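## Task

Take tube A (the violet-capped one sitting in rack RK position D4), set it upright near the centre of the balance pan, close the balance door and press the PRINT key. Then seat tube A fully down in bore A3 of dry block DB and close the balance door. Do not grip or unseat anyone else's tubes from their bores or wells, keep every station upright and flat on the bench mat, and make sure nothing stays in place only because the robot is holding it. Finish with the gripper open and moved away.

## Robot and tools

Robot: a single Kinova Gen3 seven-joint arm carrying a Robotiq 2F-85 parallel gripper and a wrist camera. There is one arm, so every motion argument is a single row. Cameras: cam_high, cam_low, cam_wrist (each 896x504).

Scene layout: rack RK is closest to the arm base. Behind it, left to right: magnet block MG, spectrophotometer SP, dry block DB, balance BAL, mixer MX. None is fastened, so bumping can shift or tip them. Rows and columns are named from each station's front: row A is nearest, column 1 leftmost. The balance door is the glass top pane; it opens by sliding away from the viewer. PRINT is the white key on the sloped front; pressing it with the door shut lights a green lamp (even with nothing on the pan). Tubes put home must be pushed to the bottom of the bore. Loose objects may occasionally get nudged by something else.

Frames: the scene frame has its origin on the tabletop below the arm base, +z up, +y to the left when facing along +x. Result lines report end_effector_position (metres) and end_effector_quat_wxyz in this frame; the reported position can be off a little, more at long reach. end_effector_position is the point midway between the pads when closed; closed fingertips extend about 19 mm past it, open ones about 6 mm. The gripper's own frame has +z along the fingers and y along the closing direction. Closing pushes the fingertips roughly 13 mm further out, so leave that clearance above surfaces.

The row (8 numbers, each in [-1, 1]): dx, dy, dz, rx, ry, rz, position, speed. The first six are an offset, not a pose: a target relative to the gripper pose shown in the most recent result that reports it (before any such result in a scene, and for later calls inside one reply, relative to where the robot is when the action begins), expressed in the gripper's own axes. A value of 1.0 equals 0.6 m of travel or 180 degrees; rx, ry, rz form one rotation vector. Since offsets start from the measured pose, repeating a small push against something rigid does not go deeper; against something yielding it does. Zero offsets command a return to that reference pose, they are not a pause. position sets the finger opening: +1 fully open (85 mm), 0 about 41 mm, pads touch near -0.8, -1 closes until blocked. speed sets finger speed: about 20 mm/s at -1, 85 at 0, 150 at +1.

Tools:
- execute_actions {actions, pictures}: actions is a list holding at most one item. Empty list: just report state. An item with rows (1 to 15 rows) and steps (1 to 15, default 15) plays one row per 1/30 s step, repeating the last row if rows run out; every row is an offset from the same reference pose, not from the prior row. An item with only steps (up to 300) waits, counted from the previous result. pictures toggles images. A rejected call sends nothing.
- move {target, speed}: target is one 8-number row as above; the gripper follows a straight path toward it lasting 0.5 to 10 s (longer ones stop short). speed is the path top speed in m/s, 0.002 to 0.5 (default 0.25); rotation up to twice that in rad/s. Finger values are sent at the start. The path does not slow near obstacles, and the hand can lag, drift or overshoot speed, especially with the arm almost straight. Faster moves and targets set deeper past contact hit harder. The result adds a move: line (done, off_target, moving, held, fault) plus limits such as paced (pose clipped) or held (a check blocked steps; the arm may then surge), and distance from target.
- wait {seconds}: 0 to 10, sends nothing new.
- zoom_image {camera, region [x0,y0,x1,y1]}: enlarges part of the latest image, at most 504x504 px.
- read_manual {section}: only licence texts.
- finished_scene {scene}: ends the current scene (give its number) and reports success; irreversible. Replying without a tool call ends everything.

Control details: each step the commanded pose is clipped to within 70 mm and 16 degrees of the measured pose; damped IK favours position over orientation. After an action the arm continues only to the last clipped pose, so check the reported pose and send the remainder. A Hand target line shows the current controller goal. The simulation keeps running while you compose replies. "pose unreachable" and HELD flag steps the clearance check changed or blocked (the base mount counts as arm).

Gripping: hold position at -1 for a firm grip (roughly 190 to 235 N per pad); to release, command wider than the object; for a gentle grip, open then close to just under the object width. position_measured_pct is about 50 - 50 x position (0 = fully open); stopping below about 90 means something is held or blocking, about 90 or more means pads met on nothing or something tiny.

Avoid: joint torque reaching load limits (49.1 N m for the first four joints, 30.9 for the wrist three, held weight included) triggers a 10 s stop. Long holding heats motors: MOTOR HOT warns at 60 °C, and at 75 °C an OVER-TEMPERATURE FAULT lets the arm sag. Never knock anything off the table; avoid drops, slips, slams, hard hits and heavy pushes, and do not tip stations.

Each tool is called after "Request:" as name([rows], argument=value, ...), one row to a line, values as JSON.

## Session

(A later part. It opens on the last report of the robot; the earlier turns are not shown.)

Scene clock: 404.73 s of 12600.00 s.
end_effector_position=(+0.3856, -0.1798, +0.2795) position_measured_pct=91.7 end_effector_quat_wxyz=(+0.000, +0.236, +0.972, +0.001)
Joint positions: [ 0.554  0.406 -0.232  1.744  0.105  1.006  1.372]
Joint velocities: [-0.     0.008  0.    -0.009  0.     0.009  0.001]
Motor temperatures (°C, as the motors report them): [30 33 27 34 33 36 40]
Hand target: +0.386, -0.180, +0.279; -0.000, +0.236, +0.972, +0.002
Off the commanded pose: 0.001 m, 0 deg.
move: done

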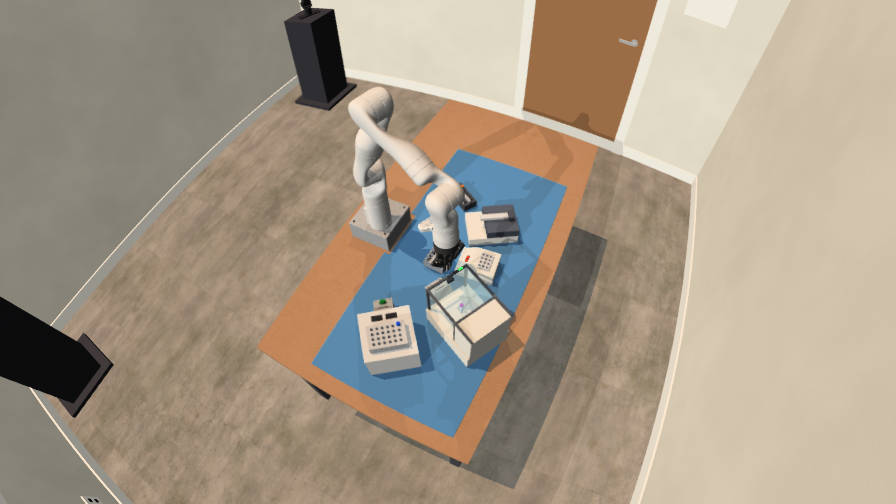

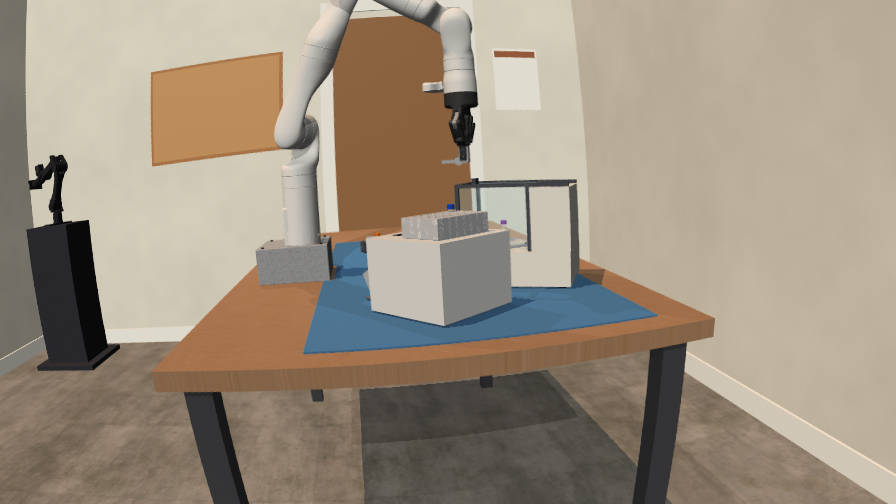

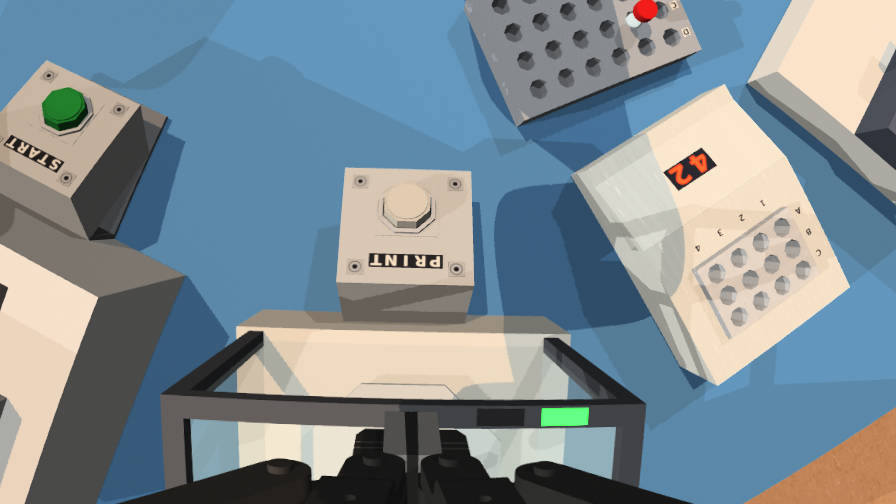

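Descend to just above the frame.

Request:
move(target=[0,0,0.071,0,0,0,-1,0], speed=0.04)

Request:
zoom_image(camera="cam_low", region=[420, 120, 540, 220])

Scene clock: 410.20 s of 12600.00 s.
end_effector_position=(+0.3857, -0.1798, +0.2372) position_measured_pct=91.7 end_effector_quat_wxyz=(+0.000, +0.236, +0.972, +0.001)
Joint positions: [ 0.546  0.467 -0.223  1.809  0.126  0.883  1.352]
Joint velocities: [-0.001  0.003  0.002 -0.001  0.002 -0.005 -0.   ]
Motor temperatures (°C, as the motors report them): [30 33 27 34 33 36 40]
Hand target: +0.386, -0.180, +0.237; +0.000, +0.236, +0.972, +0.001
Off the commanded pose: 0.000 m, 0 deg.
move: done

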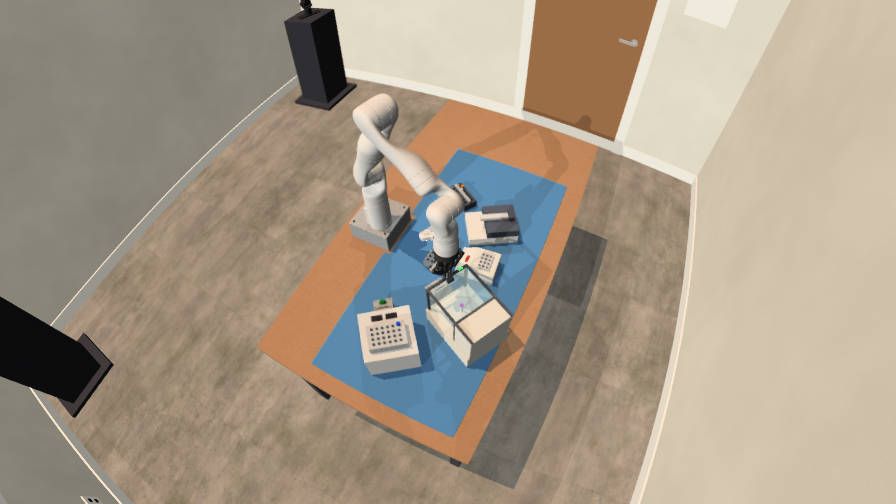

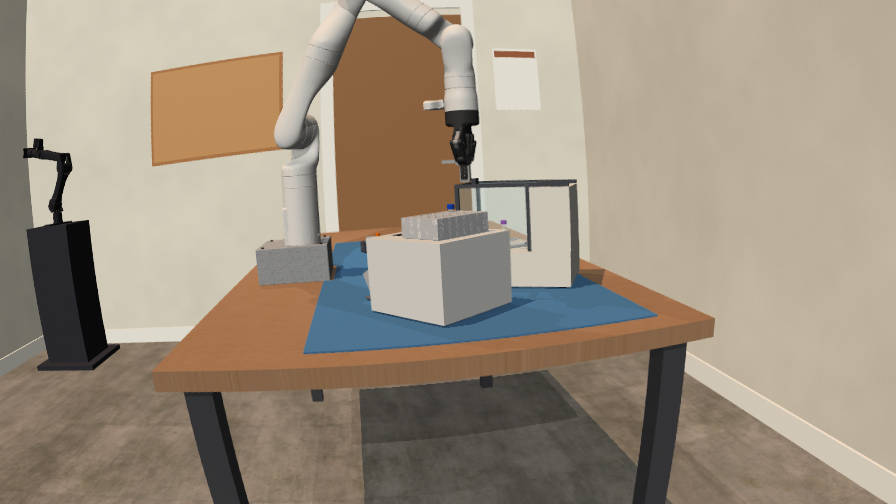

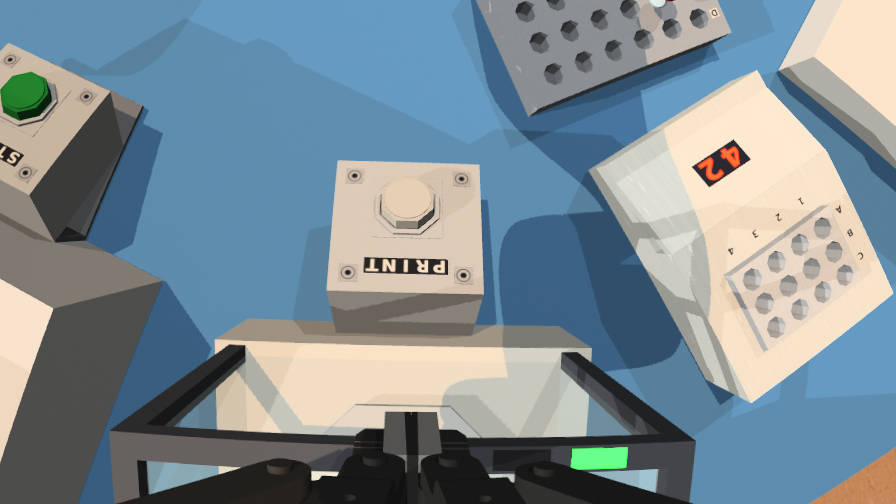

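Region (420, 120, 540, 220) of cam_low's 896x504 image, scaled by 4.200, with more detail than that image has.

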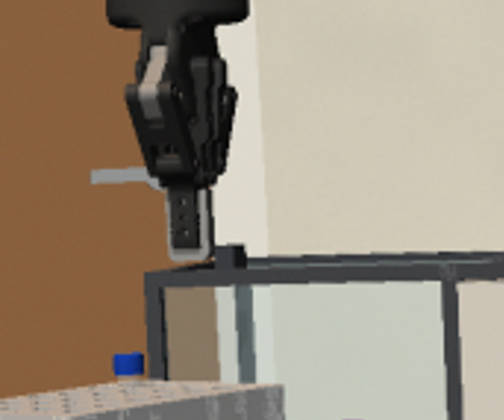

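Request:
move(target=[-0.208,0,0.004,0,0,0,-1,0], speed=0.04)

Scene clock: 416.10 s of 12600.00 s.
end_effector_position=(+0.4962, -0.2364, +0.2350) position_measured_pct=91.7 end_effector_quat_wxyz=(-0.001, +0.236, +0.972, +0.002)
Joint positions: [ 0.518  0.715 -0.199  1.348  0.143  1.098  1.388]
Joint velocities: [-0.     0.003  0.001 -0.005 -0.     0.002  0.001]
Motor temperatures (°C, as the motors report them): [30 33 27 34 33 36 40]
Hand target: +0.497, -0.237, +0.235; +0.000, +0.236, +0.972, +0.001
Off the commanded pose: 0.001 m, 0 deg.
move: done

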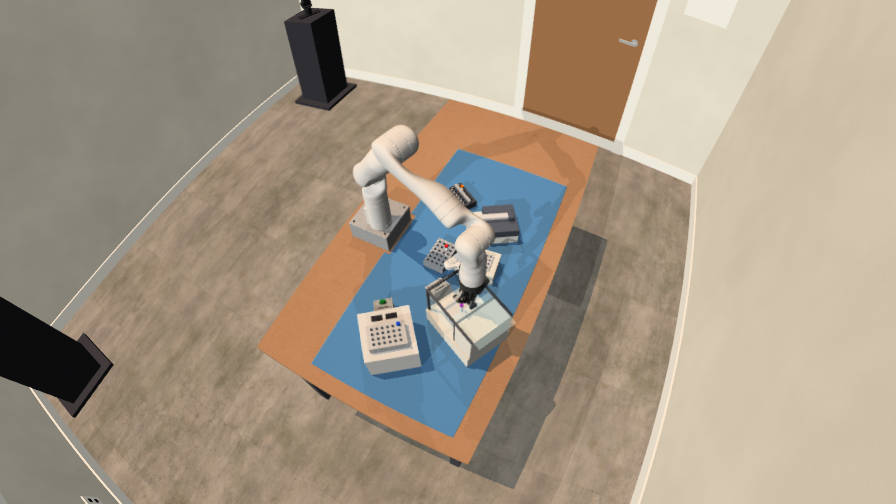

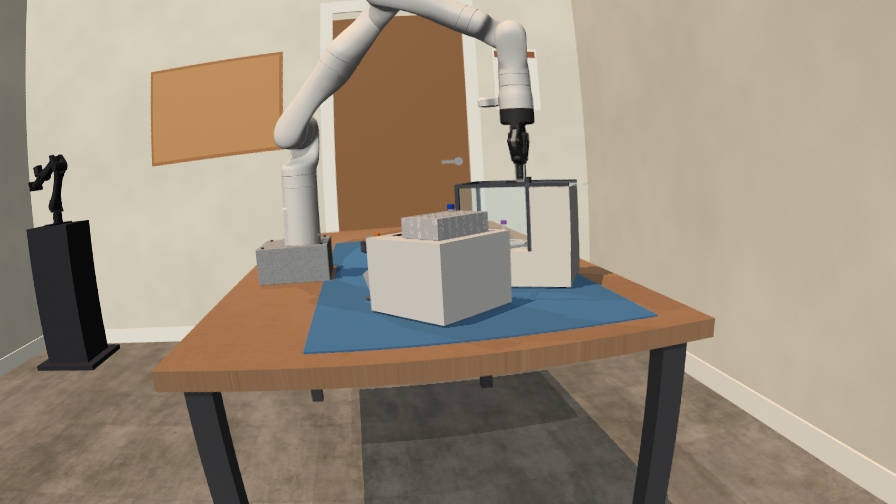

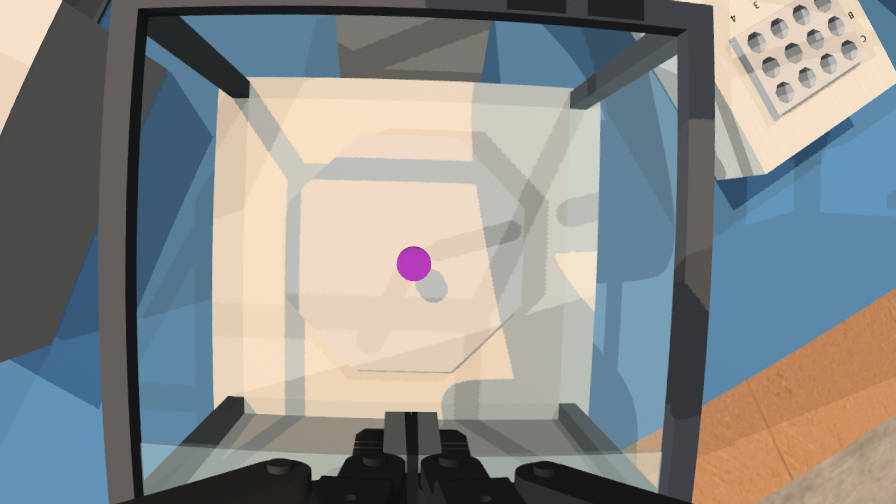

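Request:
execute_actions(actions=[])

Scene clock: 438.50 s of 12600.00 s.
end_effector_position=(+0.4963, -0.2364, +0.2350) position_measured_pct=91.7 end_effector_quat_wxyz=(-0.001, +0.236, +0.972, +0.002)
Joint positions: [ 0.518  0.715 -0.199  1.347  0.143  1.098  1.388]
Joint velocities: [0.    0.    0.001 0.002 0.001 0.    0.   ]
Motor temperatures (°C, as the motors report them): [30 34 27 34 33 36 40]
Hand target: +0.497, -0.237, +0.235; +0.000, +0.236, +0.972, +0.001
Off the commanded pose: 0.001 m, 0 deg.
Steps of this call (steps 1 to 672: nothing new was sent). Readings (end_effector_position | what the end effector reports):
1: (+0.4962, -0.2364, +0.2350) | position_measured_pct=91.7
2: (+0.4962, -0.2364, +0.2350) | position_measured_pct=91.7
4: (+0.4963, -0.2364, +0.2350) | position_measured_pct=91.7
8: (+0.4963, -0.2364, +0.2350) | position_measured_pct=91.7
672: the state above

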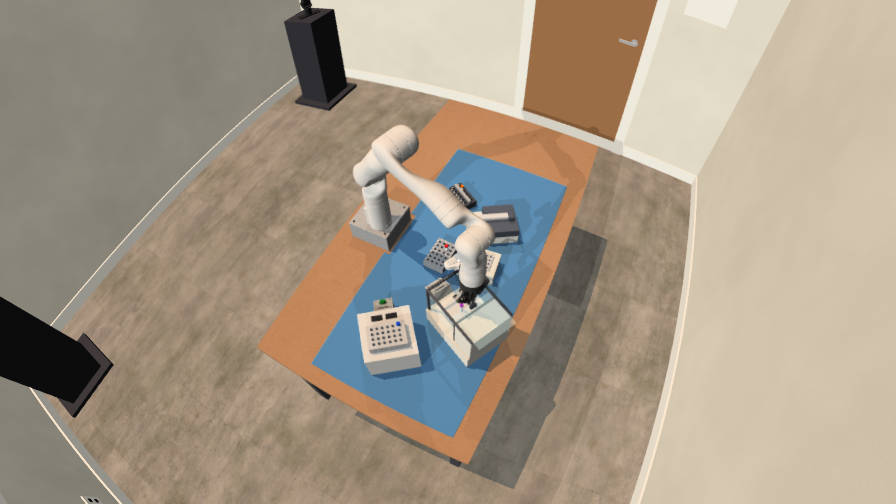

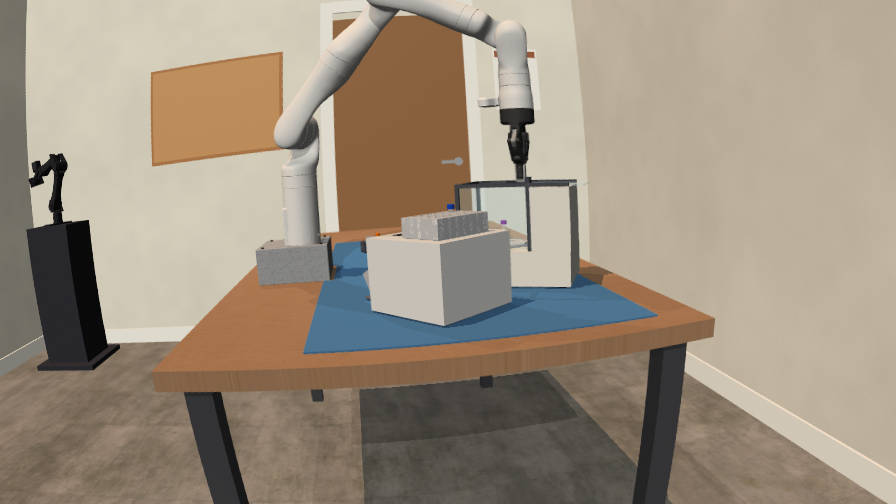

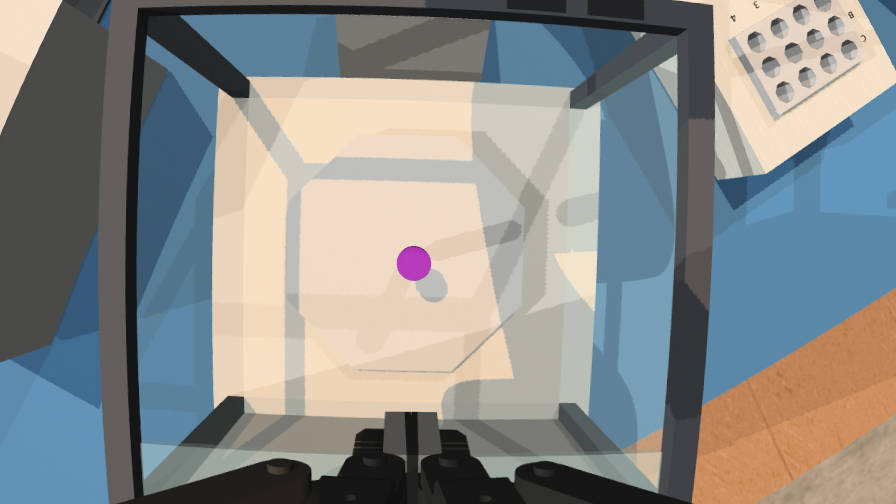

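Request:
move(target=[0.005, 0, -0.045, 0, 0, 0, -0.4, 0], speed=0.1)

Request:
move(target=[0.073, 0.0023, 0.1, 0, 0, 0, -0.4, 0], speed=0.1)

Scene clock: 446.73 s of 12600.00 s.
end_effector_position=(+0.4936, -0.2351, +0.2618) position_measured_pct=69.8 end_effector_quat_wxyz=(-0.001, +0.236, +0.972, +0.002)
Joint positions: [ 0.52   0.68  -0.202  1.321  0.136  1.159  1.393]
Joint velocities: [ 0.    -0.002 -0.    -0.001 -0.001  0.     0.001]
Motor temperatures (°C, as the motors report them): [30 34 27 34 33 36 40]
Hand target: +0.494, -0.235, +0.262; -0.001, +0.236, +0.972, +0.002
Off the commanded pose: 0.000 m, 0 deg.
move: done

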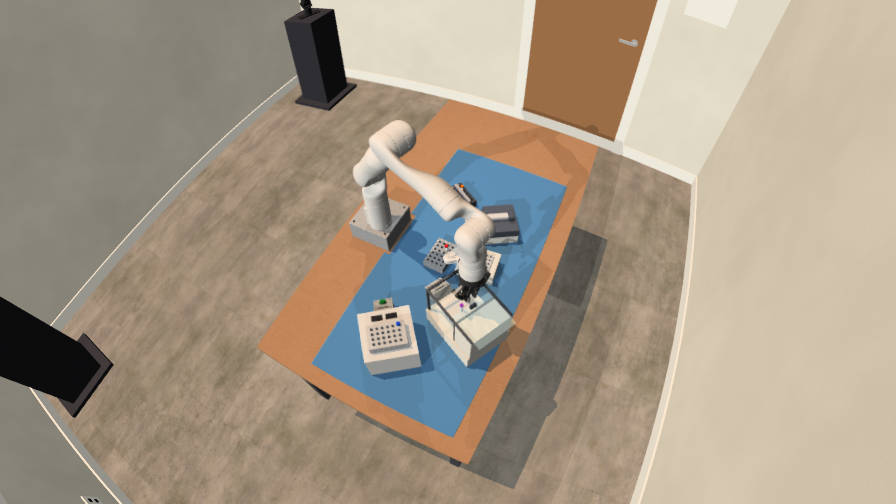

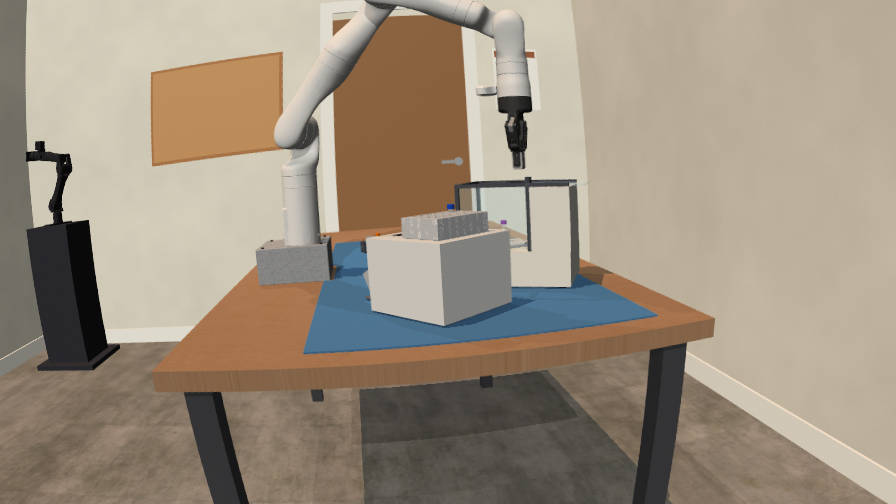

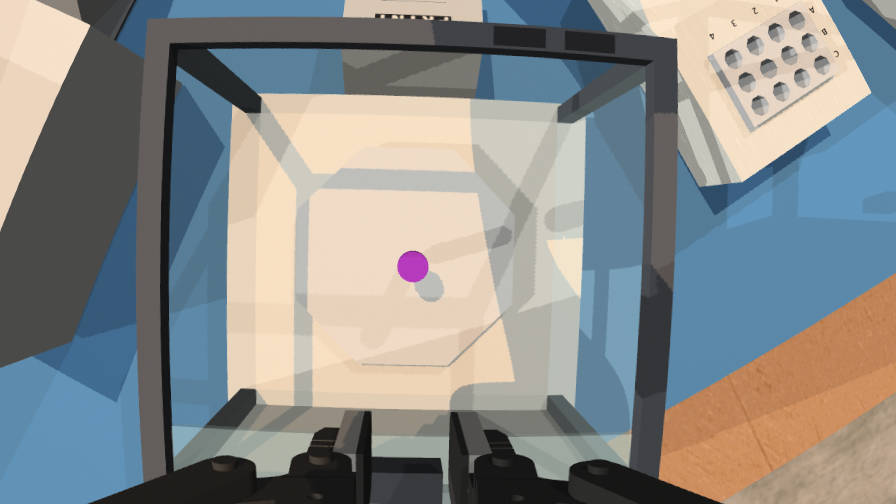

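Scene clock: 447.87 s of 12600.00 s.
end_effector_position=(+0.4553, -0.2139, +0.2019) position_measured_pct=69.8 end_effector_quat_wxyz=(-0.001, +0.236, +0.972, +0.002)
Joint positions: [ 0.523  0.665 -0.201  1.574  0.152  0.923  1.358]
Joint velocities: [-0.    -0.002 -0.002  0.006  0.002 -0.005 -0.   ]
Motor temperatures (°C, as the motors report them): [30 34 27 34 33 36 40]
Hand target: +0.455, -0.214, +0.202; -0.001, +0.236, +0.972, +0.001
Off the commanded pose: 0.000 m, 0 deg.
move: done

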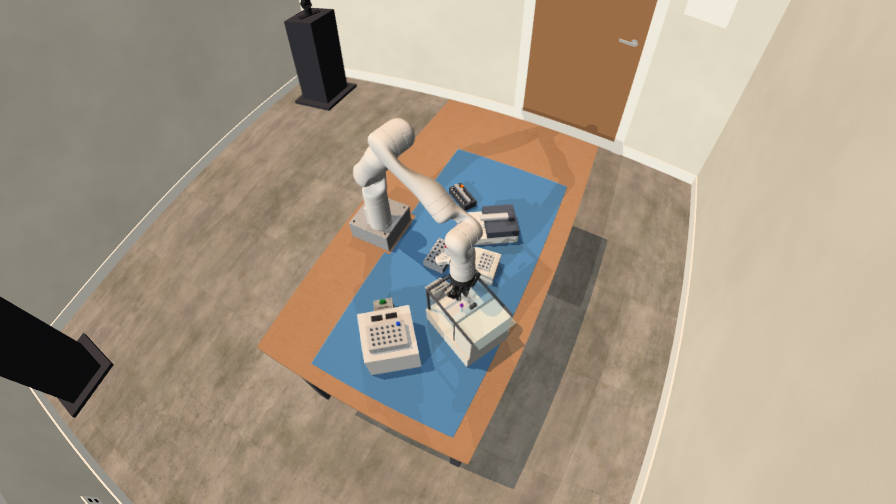

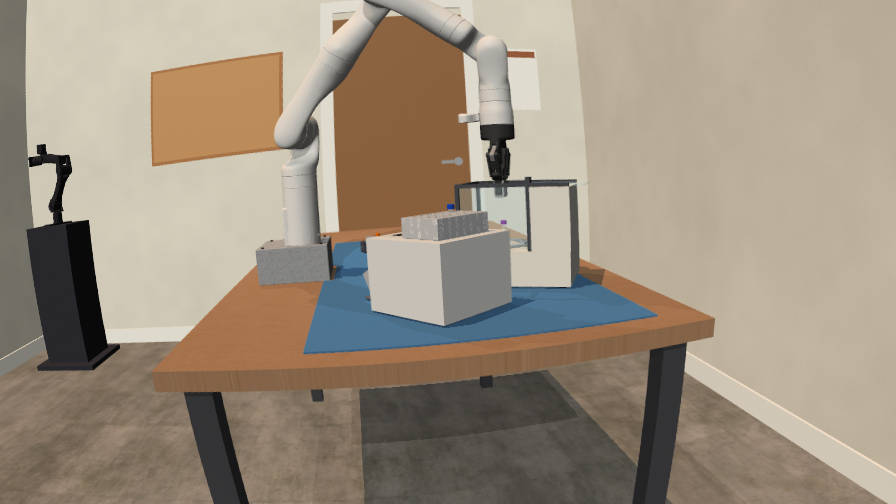

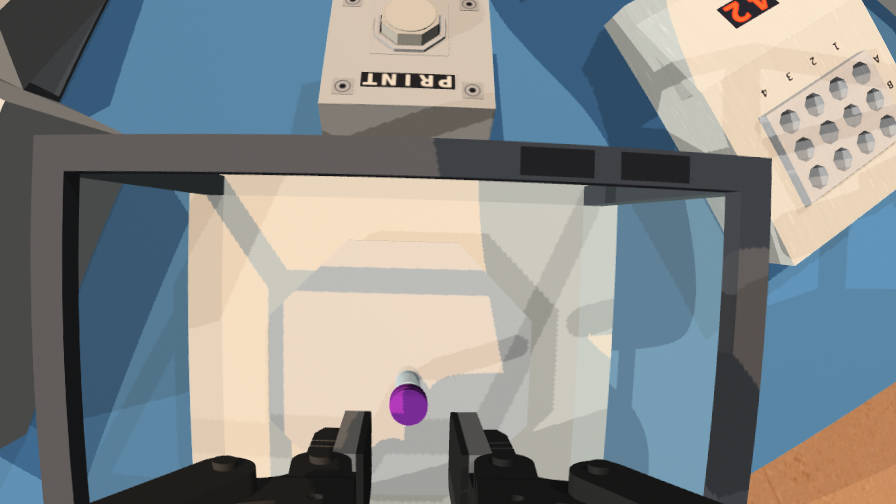

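Request:
move(target=[0, 0, 0.1195, 0, 0, 0, -0.4, 0], speed=0.06)

Request:
execute_actions([
  {"rows": [[0,0,0,0,0,0,-0.75,-0.3]], "steps": 15},
])

Scene clock: 453.33 s of 12600.00 s.
end_effector_position=(+0.4554, -0.2138, +0.1305) position_measured_pct=69.8 end_effector_quat_wxyz=(-0.001, +0.236, +0.972, +0.001)
Joint positions: [ 0.51   0.779 -0.18   1.631  0.182  0.752  1.334]
Joint velocities: [-0.001  0.004 -0.     0.002  0.001  0.     0.   ]
Motor temperatures (°C, as the motors report them): [30 34 27 34 33 36 40]
Hand target: +0.455, -0.214, +0.130; -0.001, +0.236, +0.972, +0.001
Off the commanded pose: 0.000 m, 0 deg.
move: done

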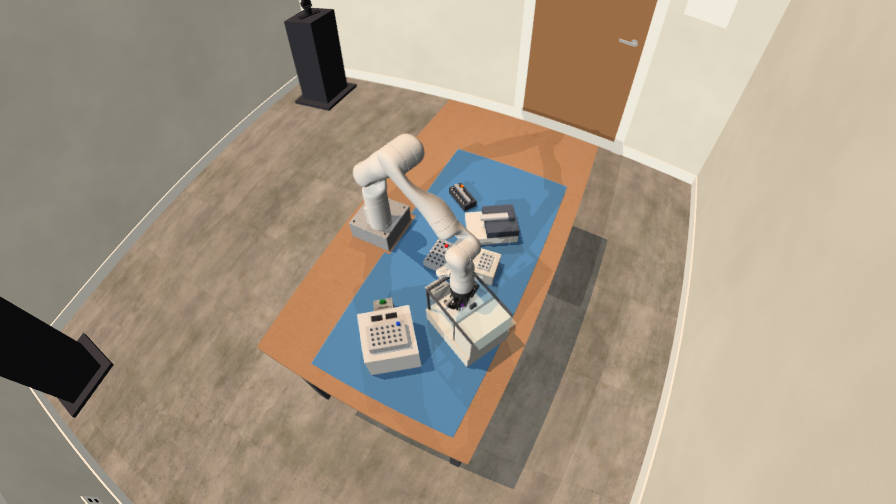

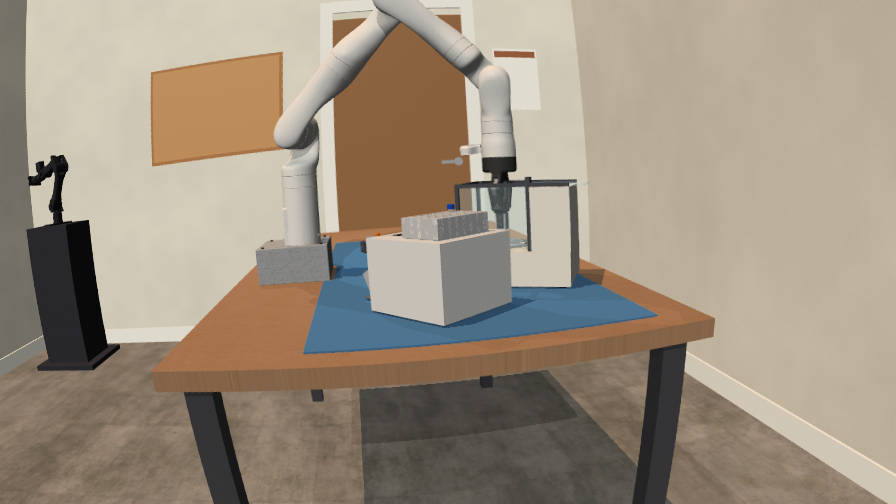

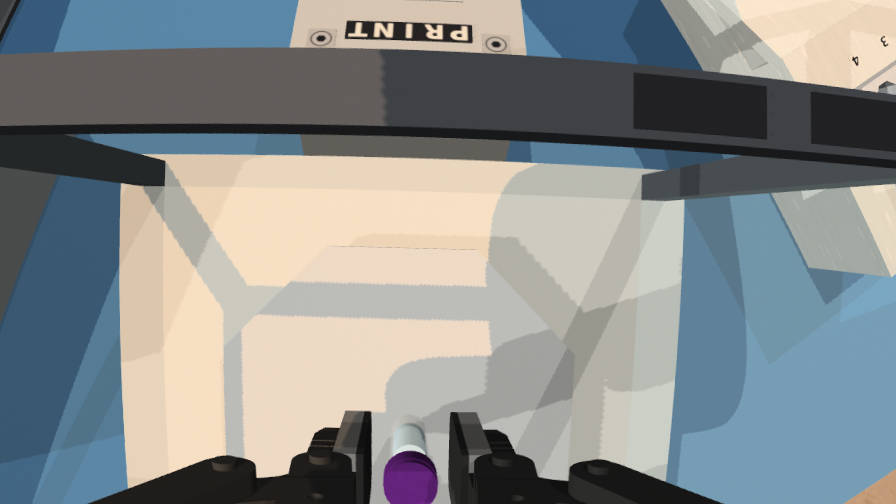

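Scene clock: 453.83 s of 12600.00 s.
end_effector_position=(+0.4554, -0.2139, +0.1306) position_measured_pct=82.1 end_effector_quat_wxyz=(-0.001, +0.236, +0.972, +0.001)
Joint positions: [ 0.51   0.779 -0.18   1.631  0.182  0.752  1.334]
Joint velocities: [0.    0.    0.001 0.003 0.001 0.002 0.   ]
Motor temperatures (°C, as the motors report them): [30 34 27 34 33 36 40]
Hand target: +0.455, -0.214, +0.130; -0.001, +0.236, +0.972, +0.001
Off the commanded pose: 0.000 m, 0 deg.
Steps of this call (steps 1 to 15: all 15 steps of this action). Readings (end_effector_position | what the end effector reports):
1: (+0.4554, -0.2138, +0.1304) | position_measured_pct=69.8
2: (+0.4554, -0.2138, +0.1305) | position_measured_pct=70.2
4: (+0.4554, -0.2138, +0.1305) | position_measured_pct=73.0
8: (+0.4554, -0.2139, +0.1305) | position_measured_pct=80.6
15: the state above

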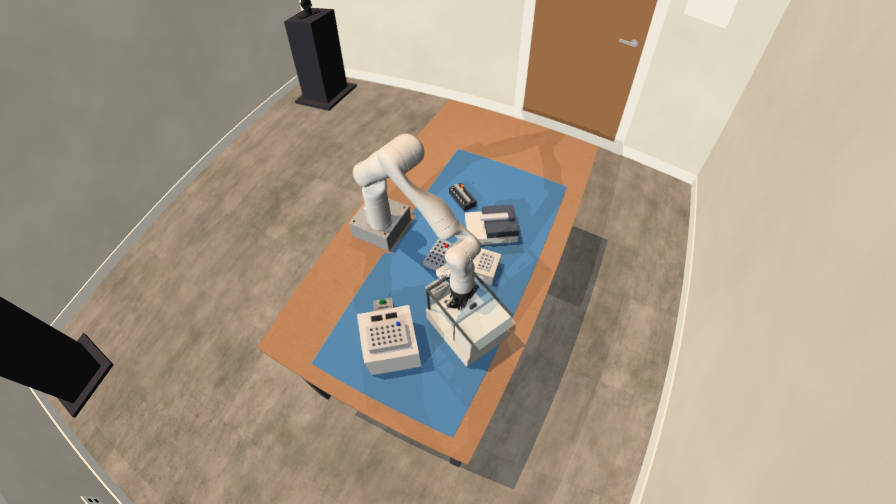

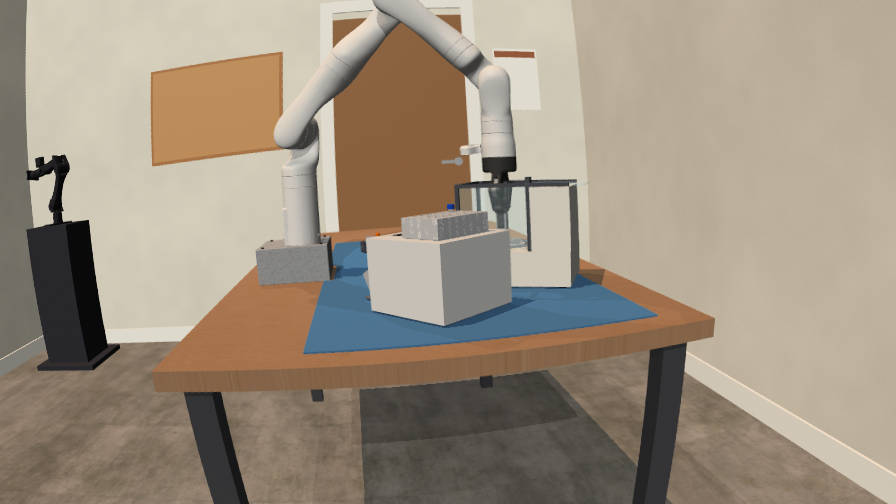

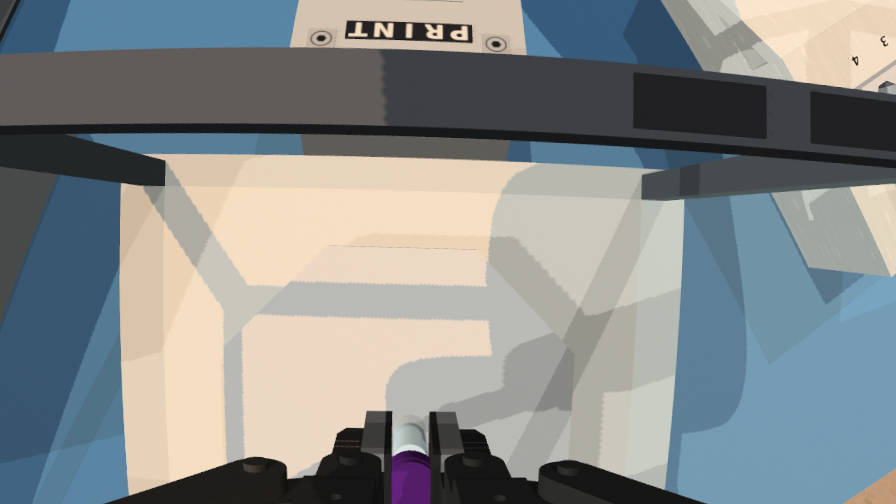

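Request:
move(target=[0, 0, -0.245, 0, 0, 0, -0.75, -0.3], speed=0.1)

Request:
move(target=[0.15, 0.327, 0, 0, 0, 0, -0.75, -0.3], speed=0.15)

Request:
move(target=[0, 0, 0.17, 0, 0, 0, -0.75, -0.3], speed=0.1)

Scene clock: 473.10 s of 12600.00 s.
end_effector_position=(+0.4552, -0.2140, +0.2773) position_measured_pct=82.1 end_effector_quat_wxyz=(-0.001, +0.236, +0.972, +0.002)
Joint positions: [ 0.53   0.569 -0.213  1.473  0.124  1.117  1.382]
Joint velocities: [ 0.    -0.002 -0.001 -0.003 -0.001  0.004  0.   ]
Motor temperatures (°C, as the motors report them): [30 34 27 34 33 36 40]
Hand target: +0.455, -0.214, +0.277; -0.001, +0.236, +0.972, +0.002
Off the commanded pose: 0.001 m, 0 deg.
move: done

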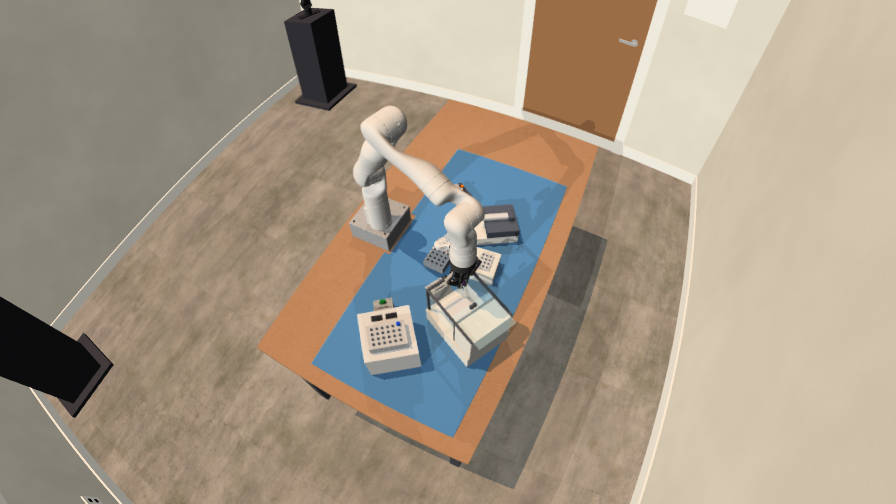

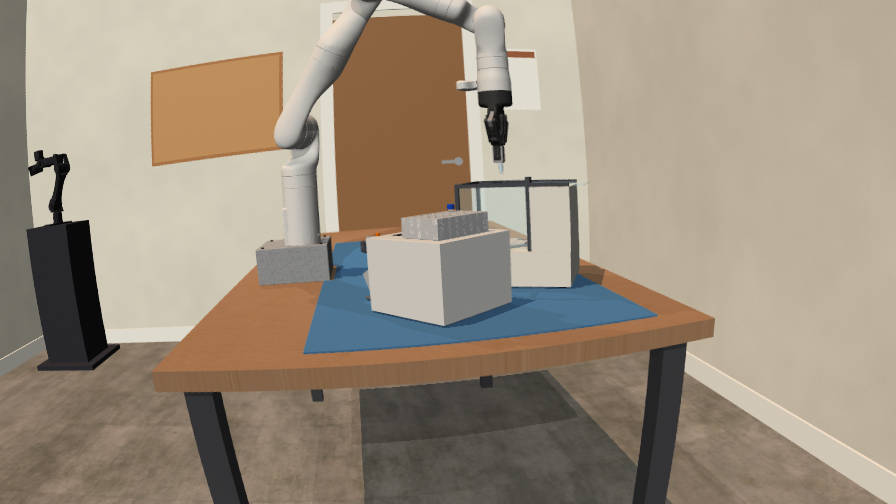

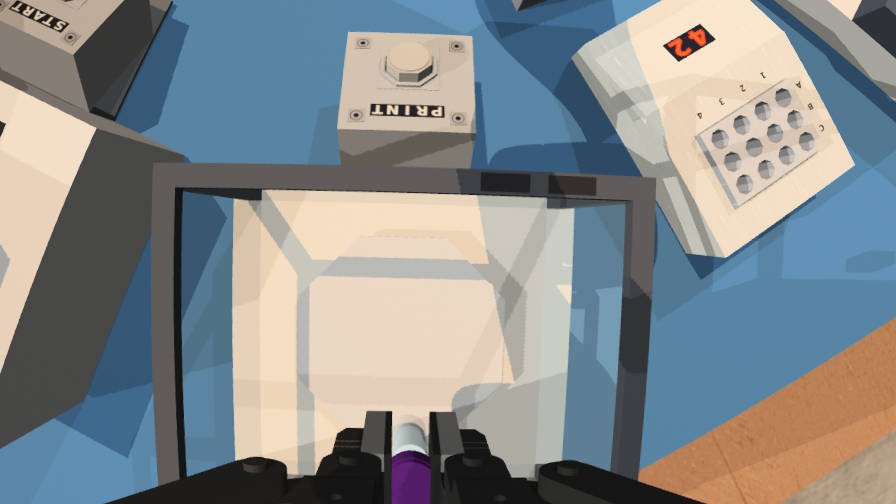

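Scene clock: 475.00 s of 12600.00 s.
end_effector_position=(+0.4644, +0.0007, +0.2777) position_measured_pct=82.1 end_effector_quat_wxyz=(-0.001, +0.236, +0.972, +0.001)
Joint positions: [ 0.132  0.491 -0.265  1.614  0.139  1.059  0.915]
Joint velocities: [-0.005  0.001 -0.002 -0.     0.    -0.001 -0.002]
Motor temperatures (°C, as the motors report them): [30 34 27 34 33 36 40]
Hand target: +0.464, +0.001, +0.278; -0.001, +0.236, +0.972, +0.001
Off the commanded pose: 0.001 m, 0 deg.
move: done

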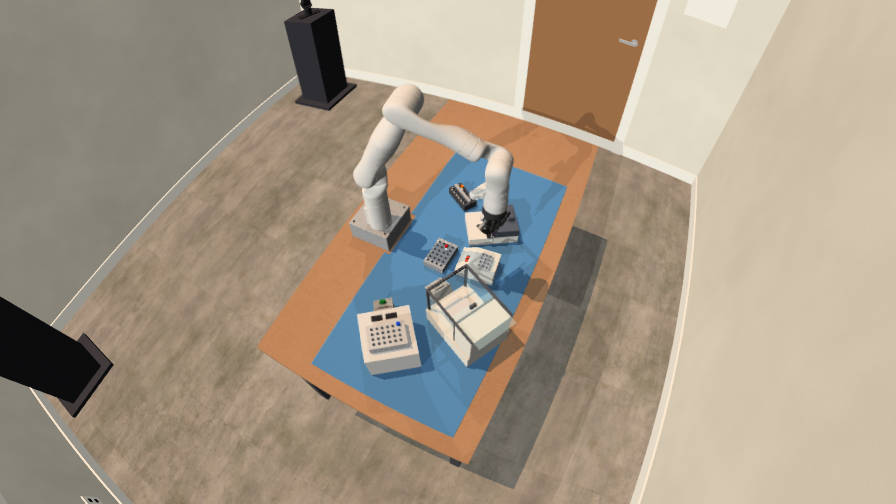

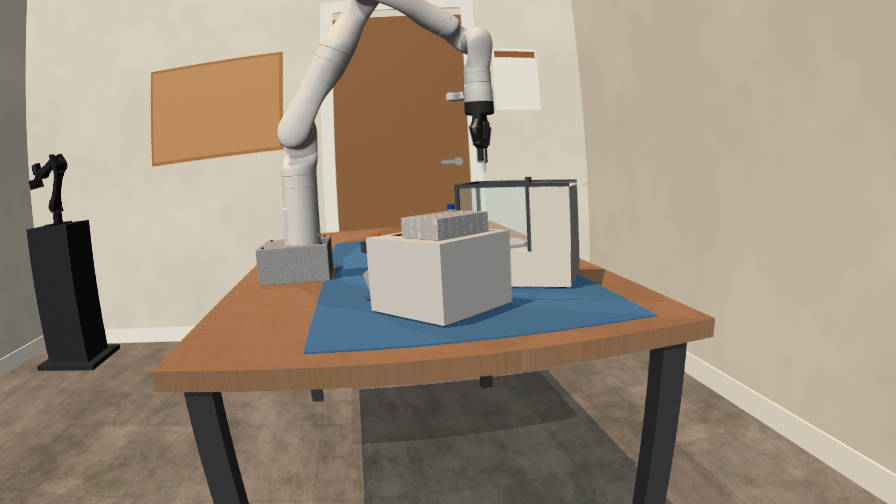

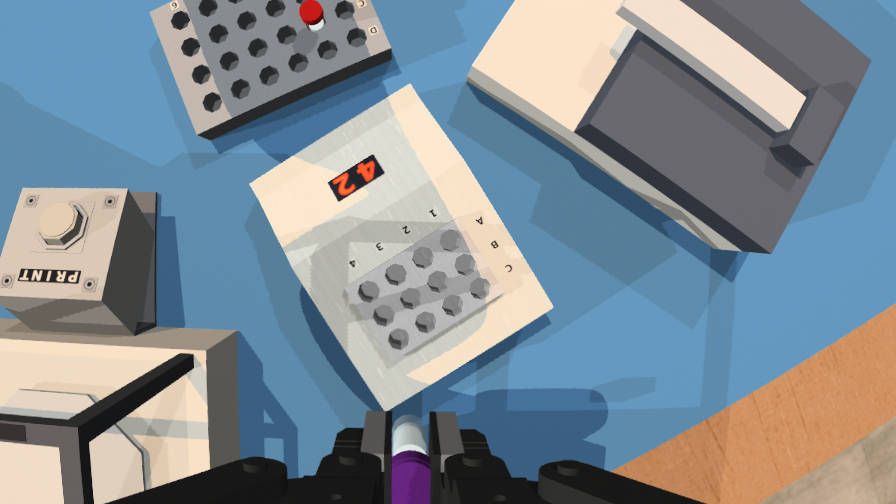

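Scene clock: 476.43 s of 12600.00 s.
end_effector_position=(+0.4645, +0.0008, +0.1760) position_measured_pct=82.1 end_effector_quat_wxyz=(-0.001, +0.236, +0.972, +0.001)
Joint positions: [ 0.11   0.64  -0.236  1.742  0.195  0.786  0.867]
Joint velocities: [-0.001  0.004  0.     0.001 -0.    -0.002 -0.001]
Motor temperatures (°C, as the motors report them): [30 34 27 34 33 36 40]
Hand target: +0.464, +0.001, +0.176; -0.001, +0.236, +0.972, +0.001
Off the commanded pose: 0.000 m, 0 deg.
move: done

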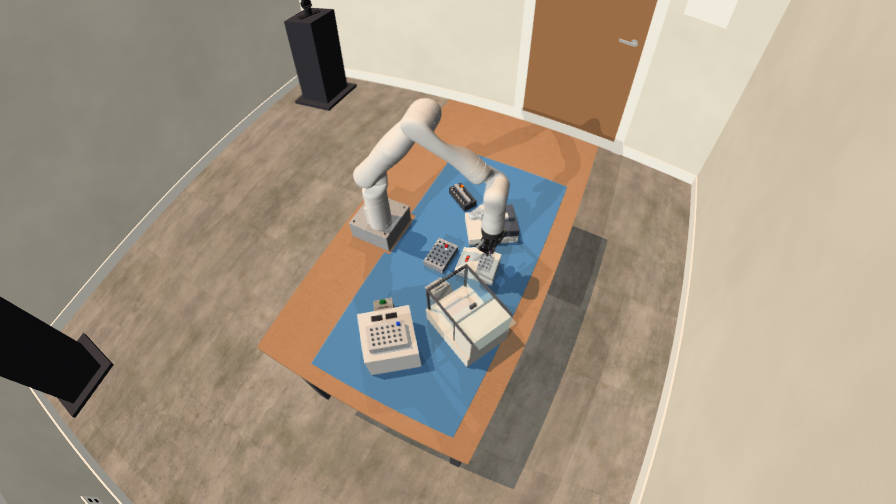

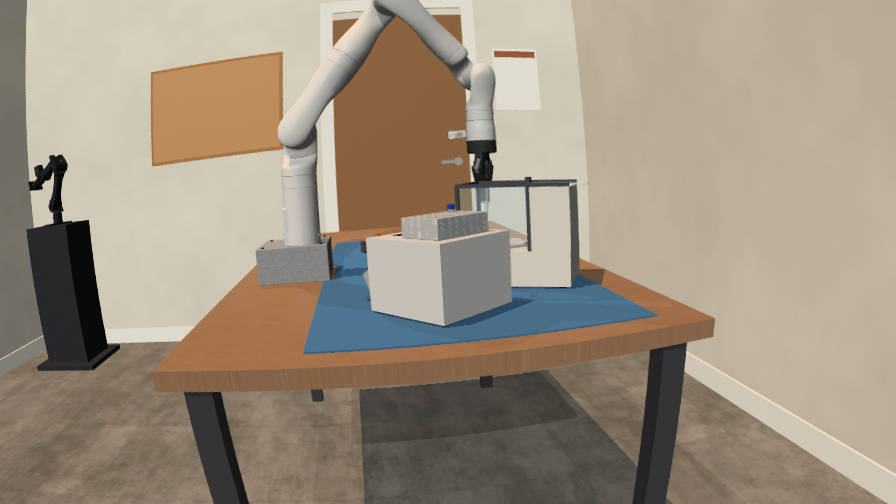

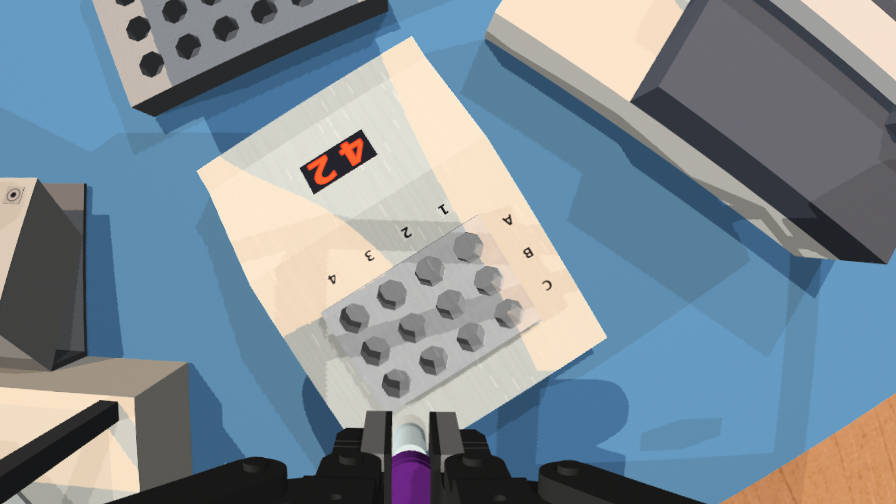

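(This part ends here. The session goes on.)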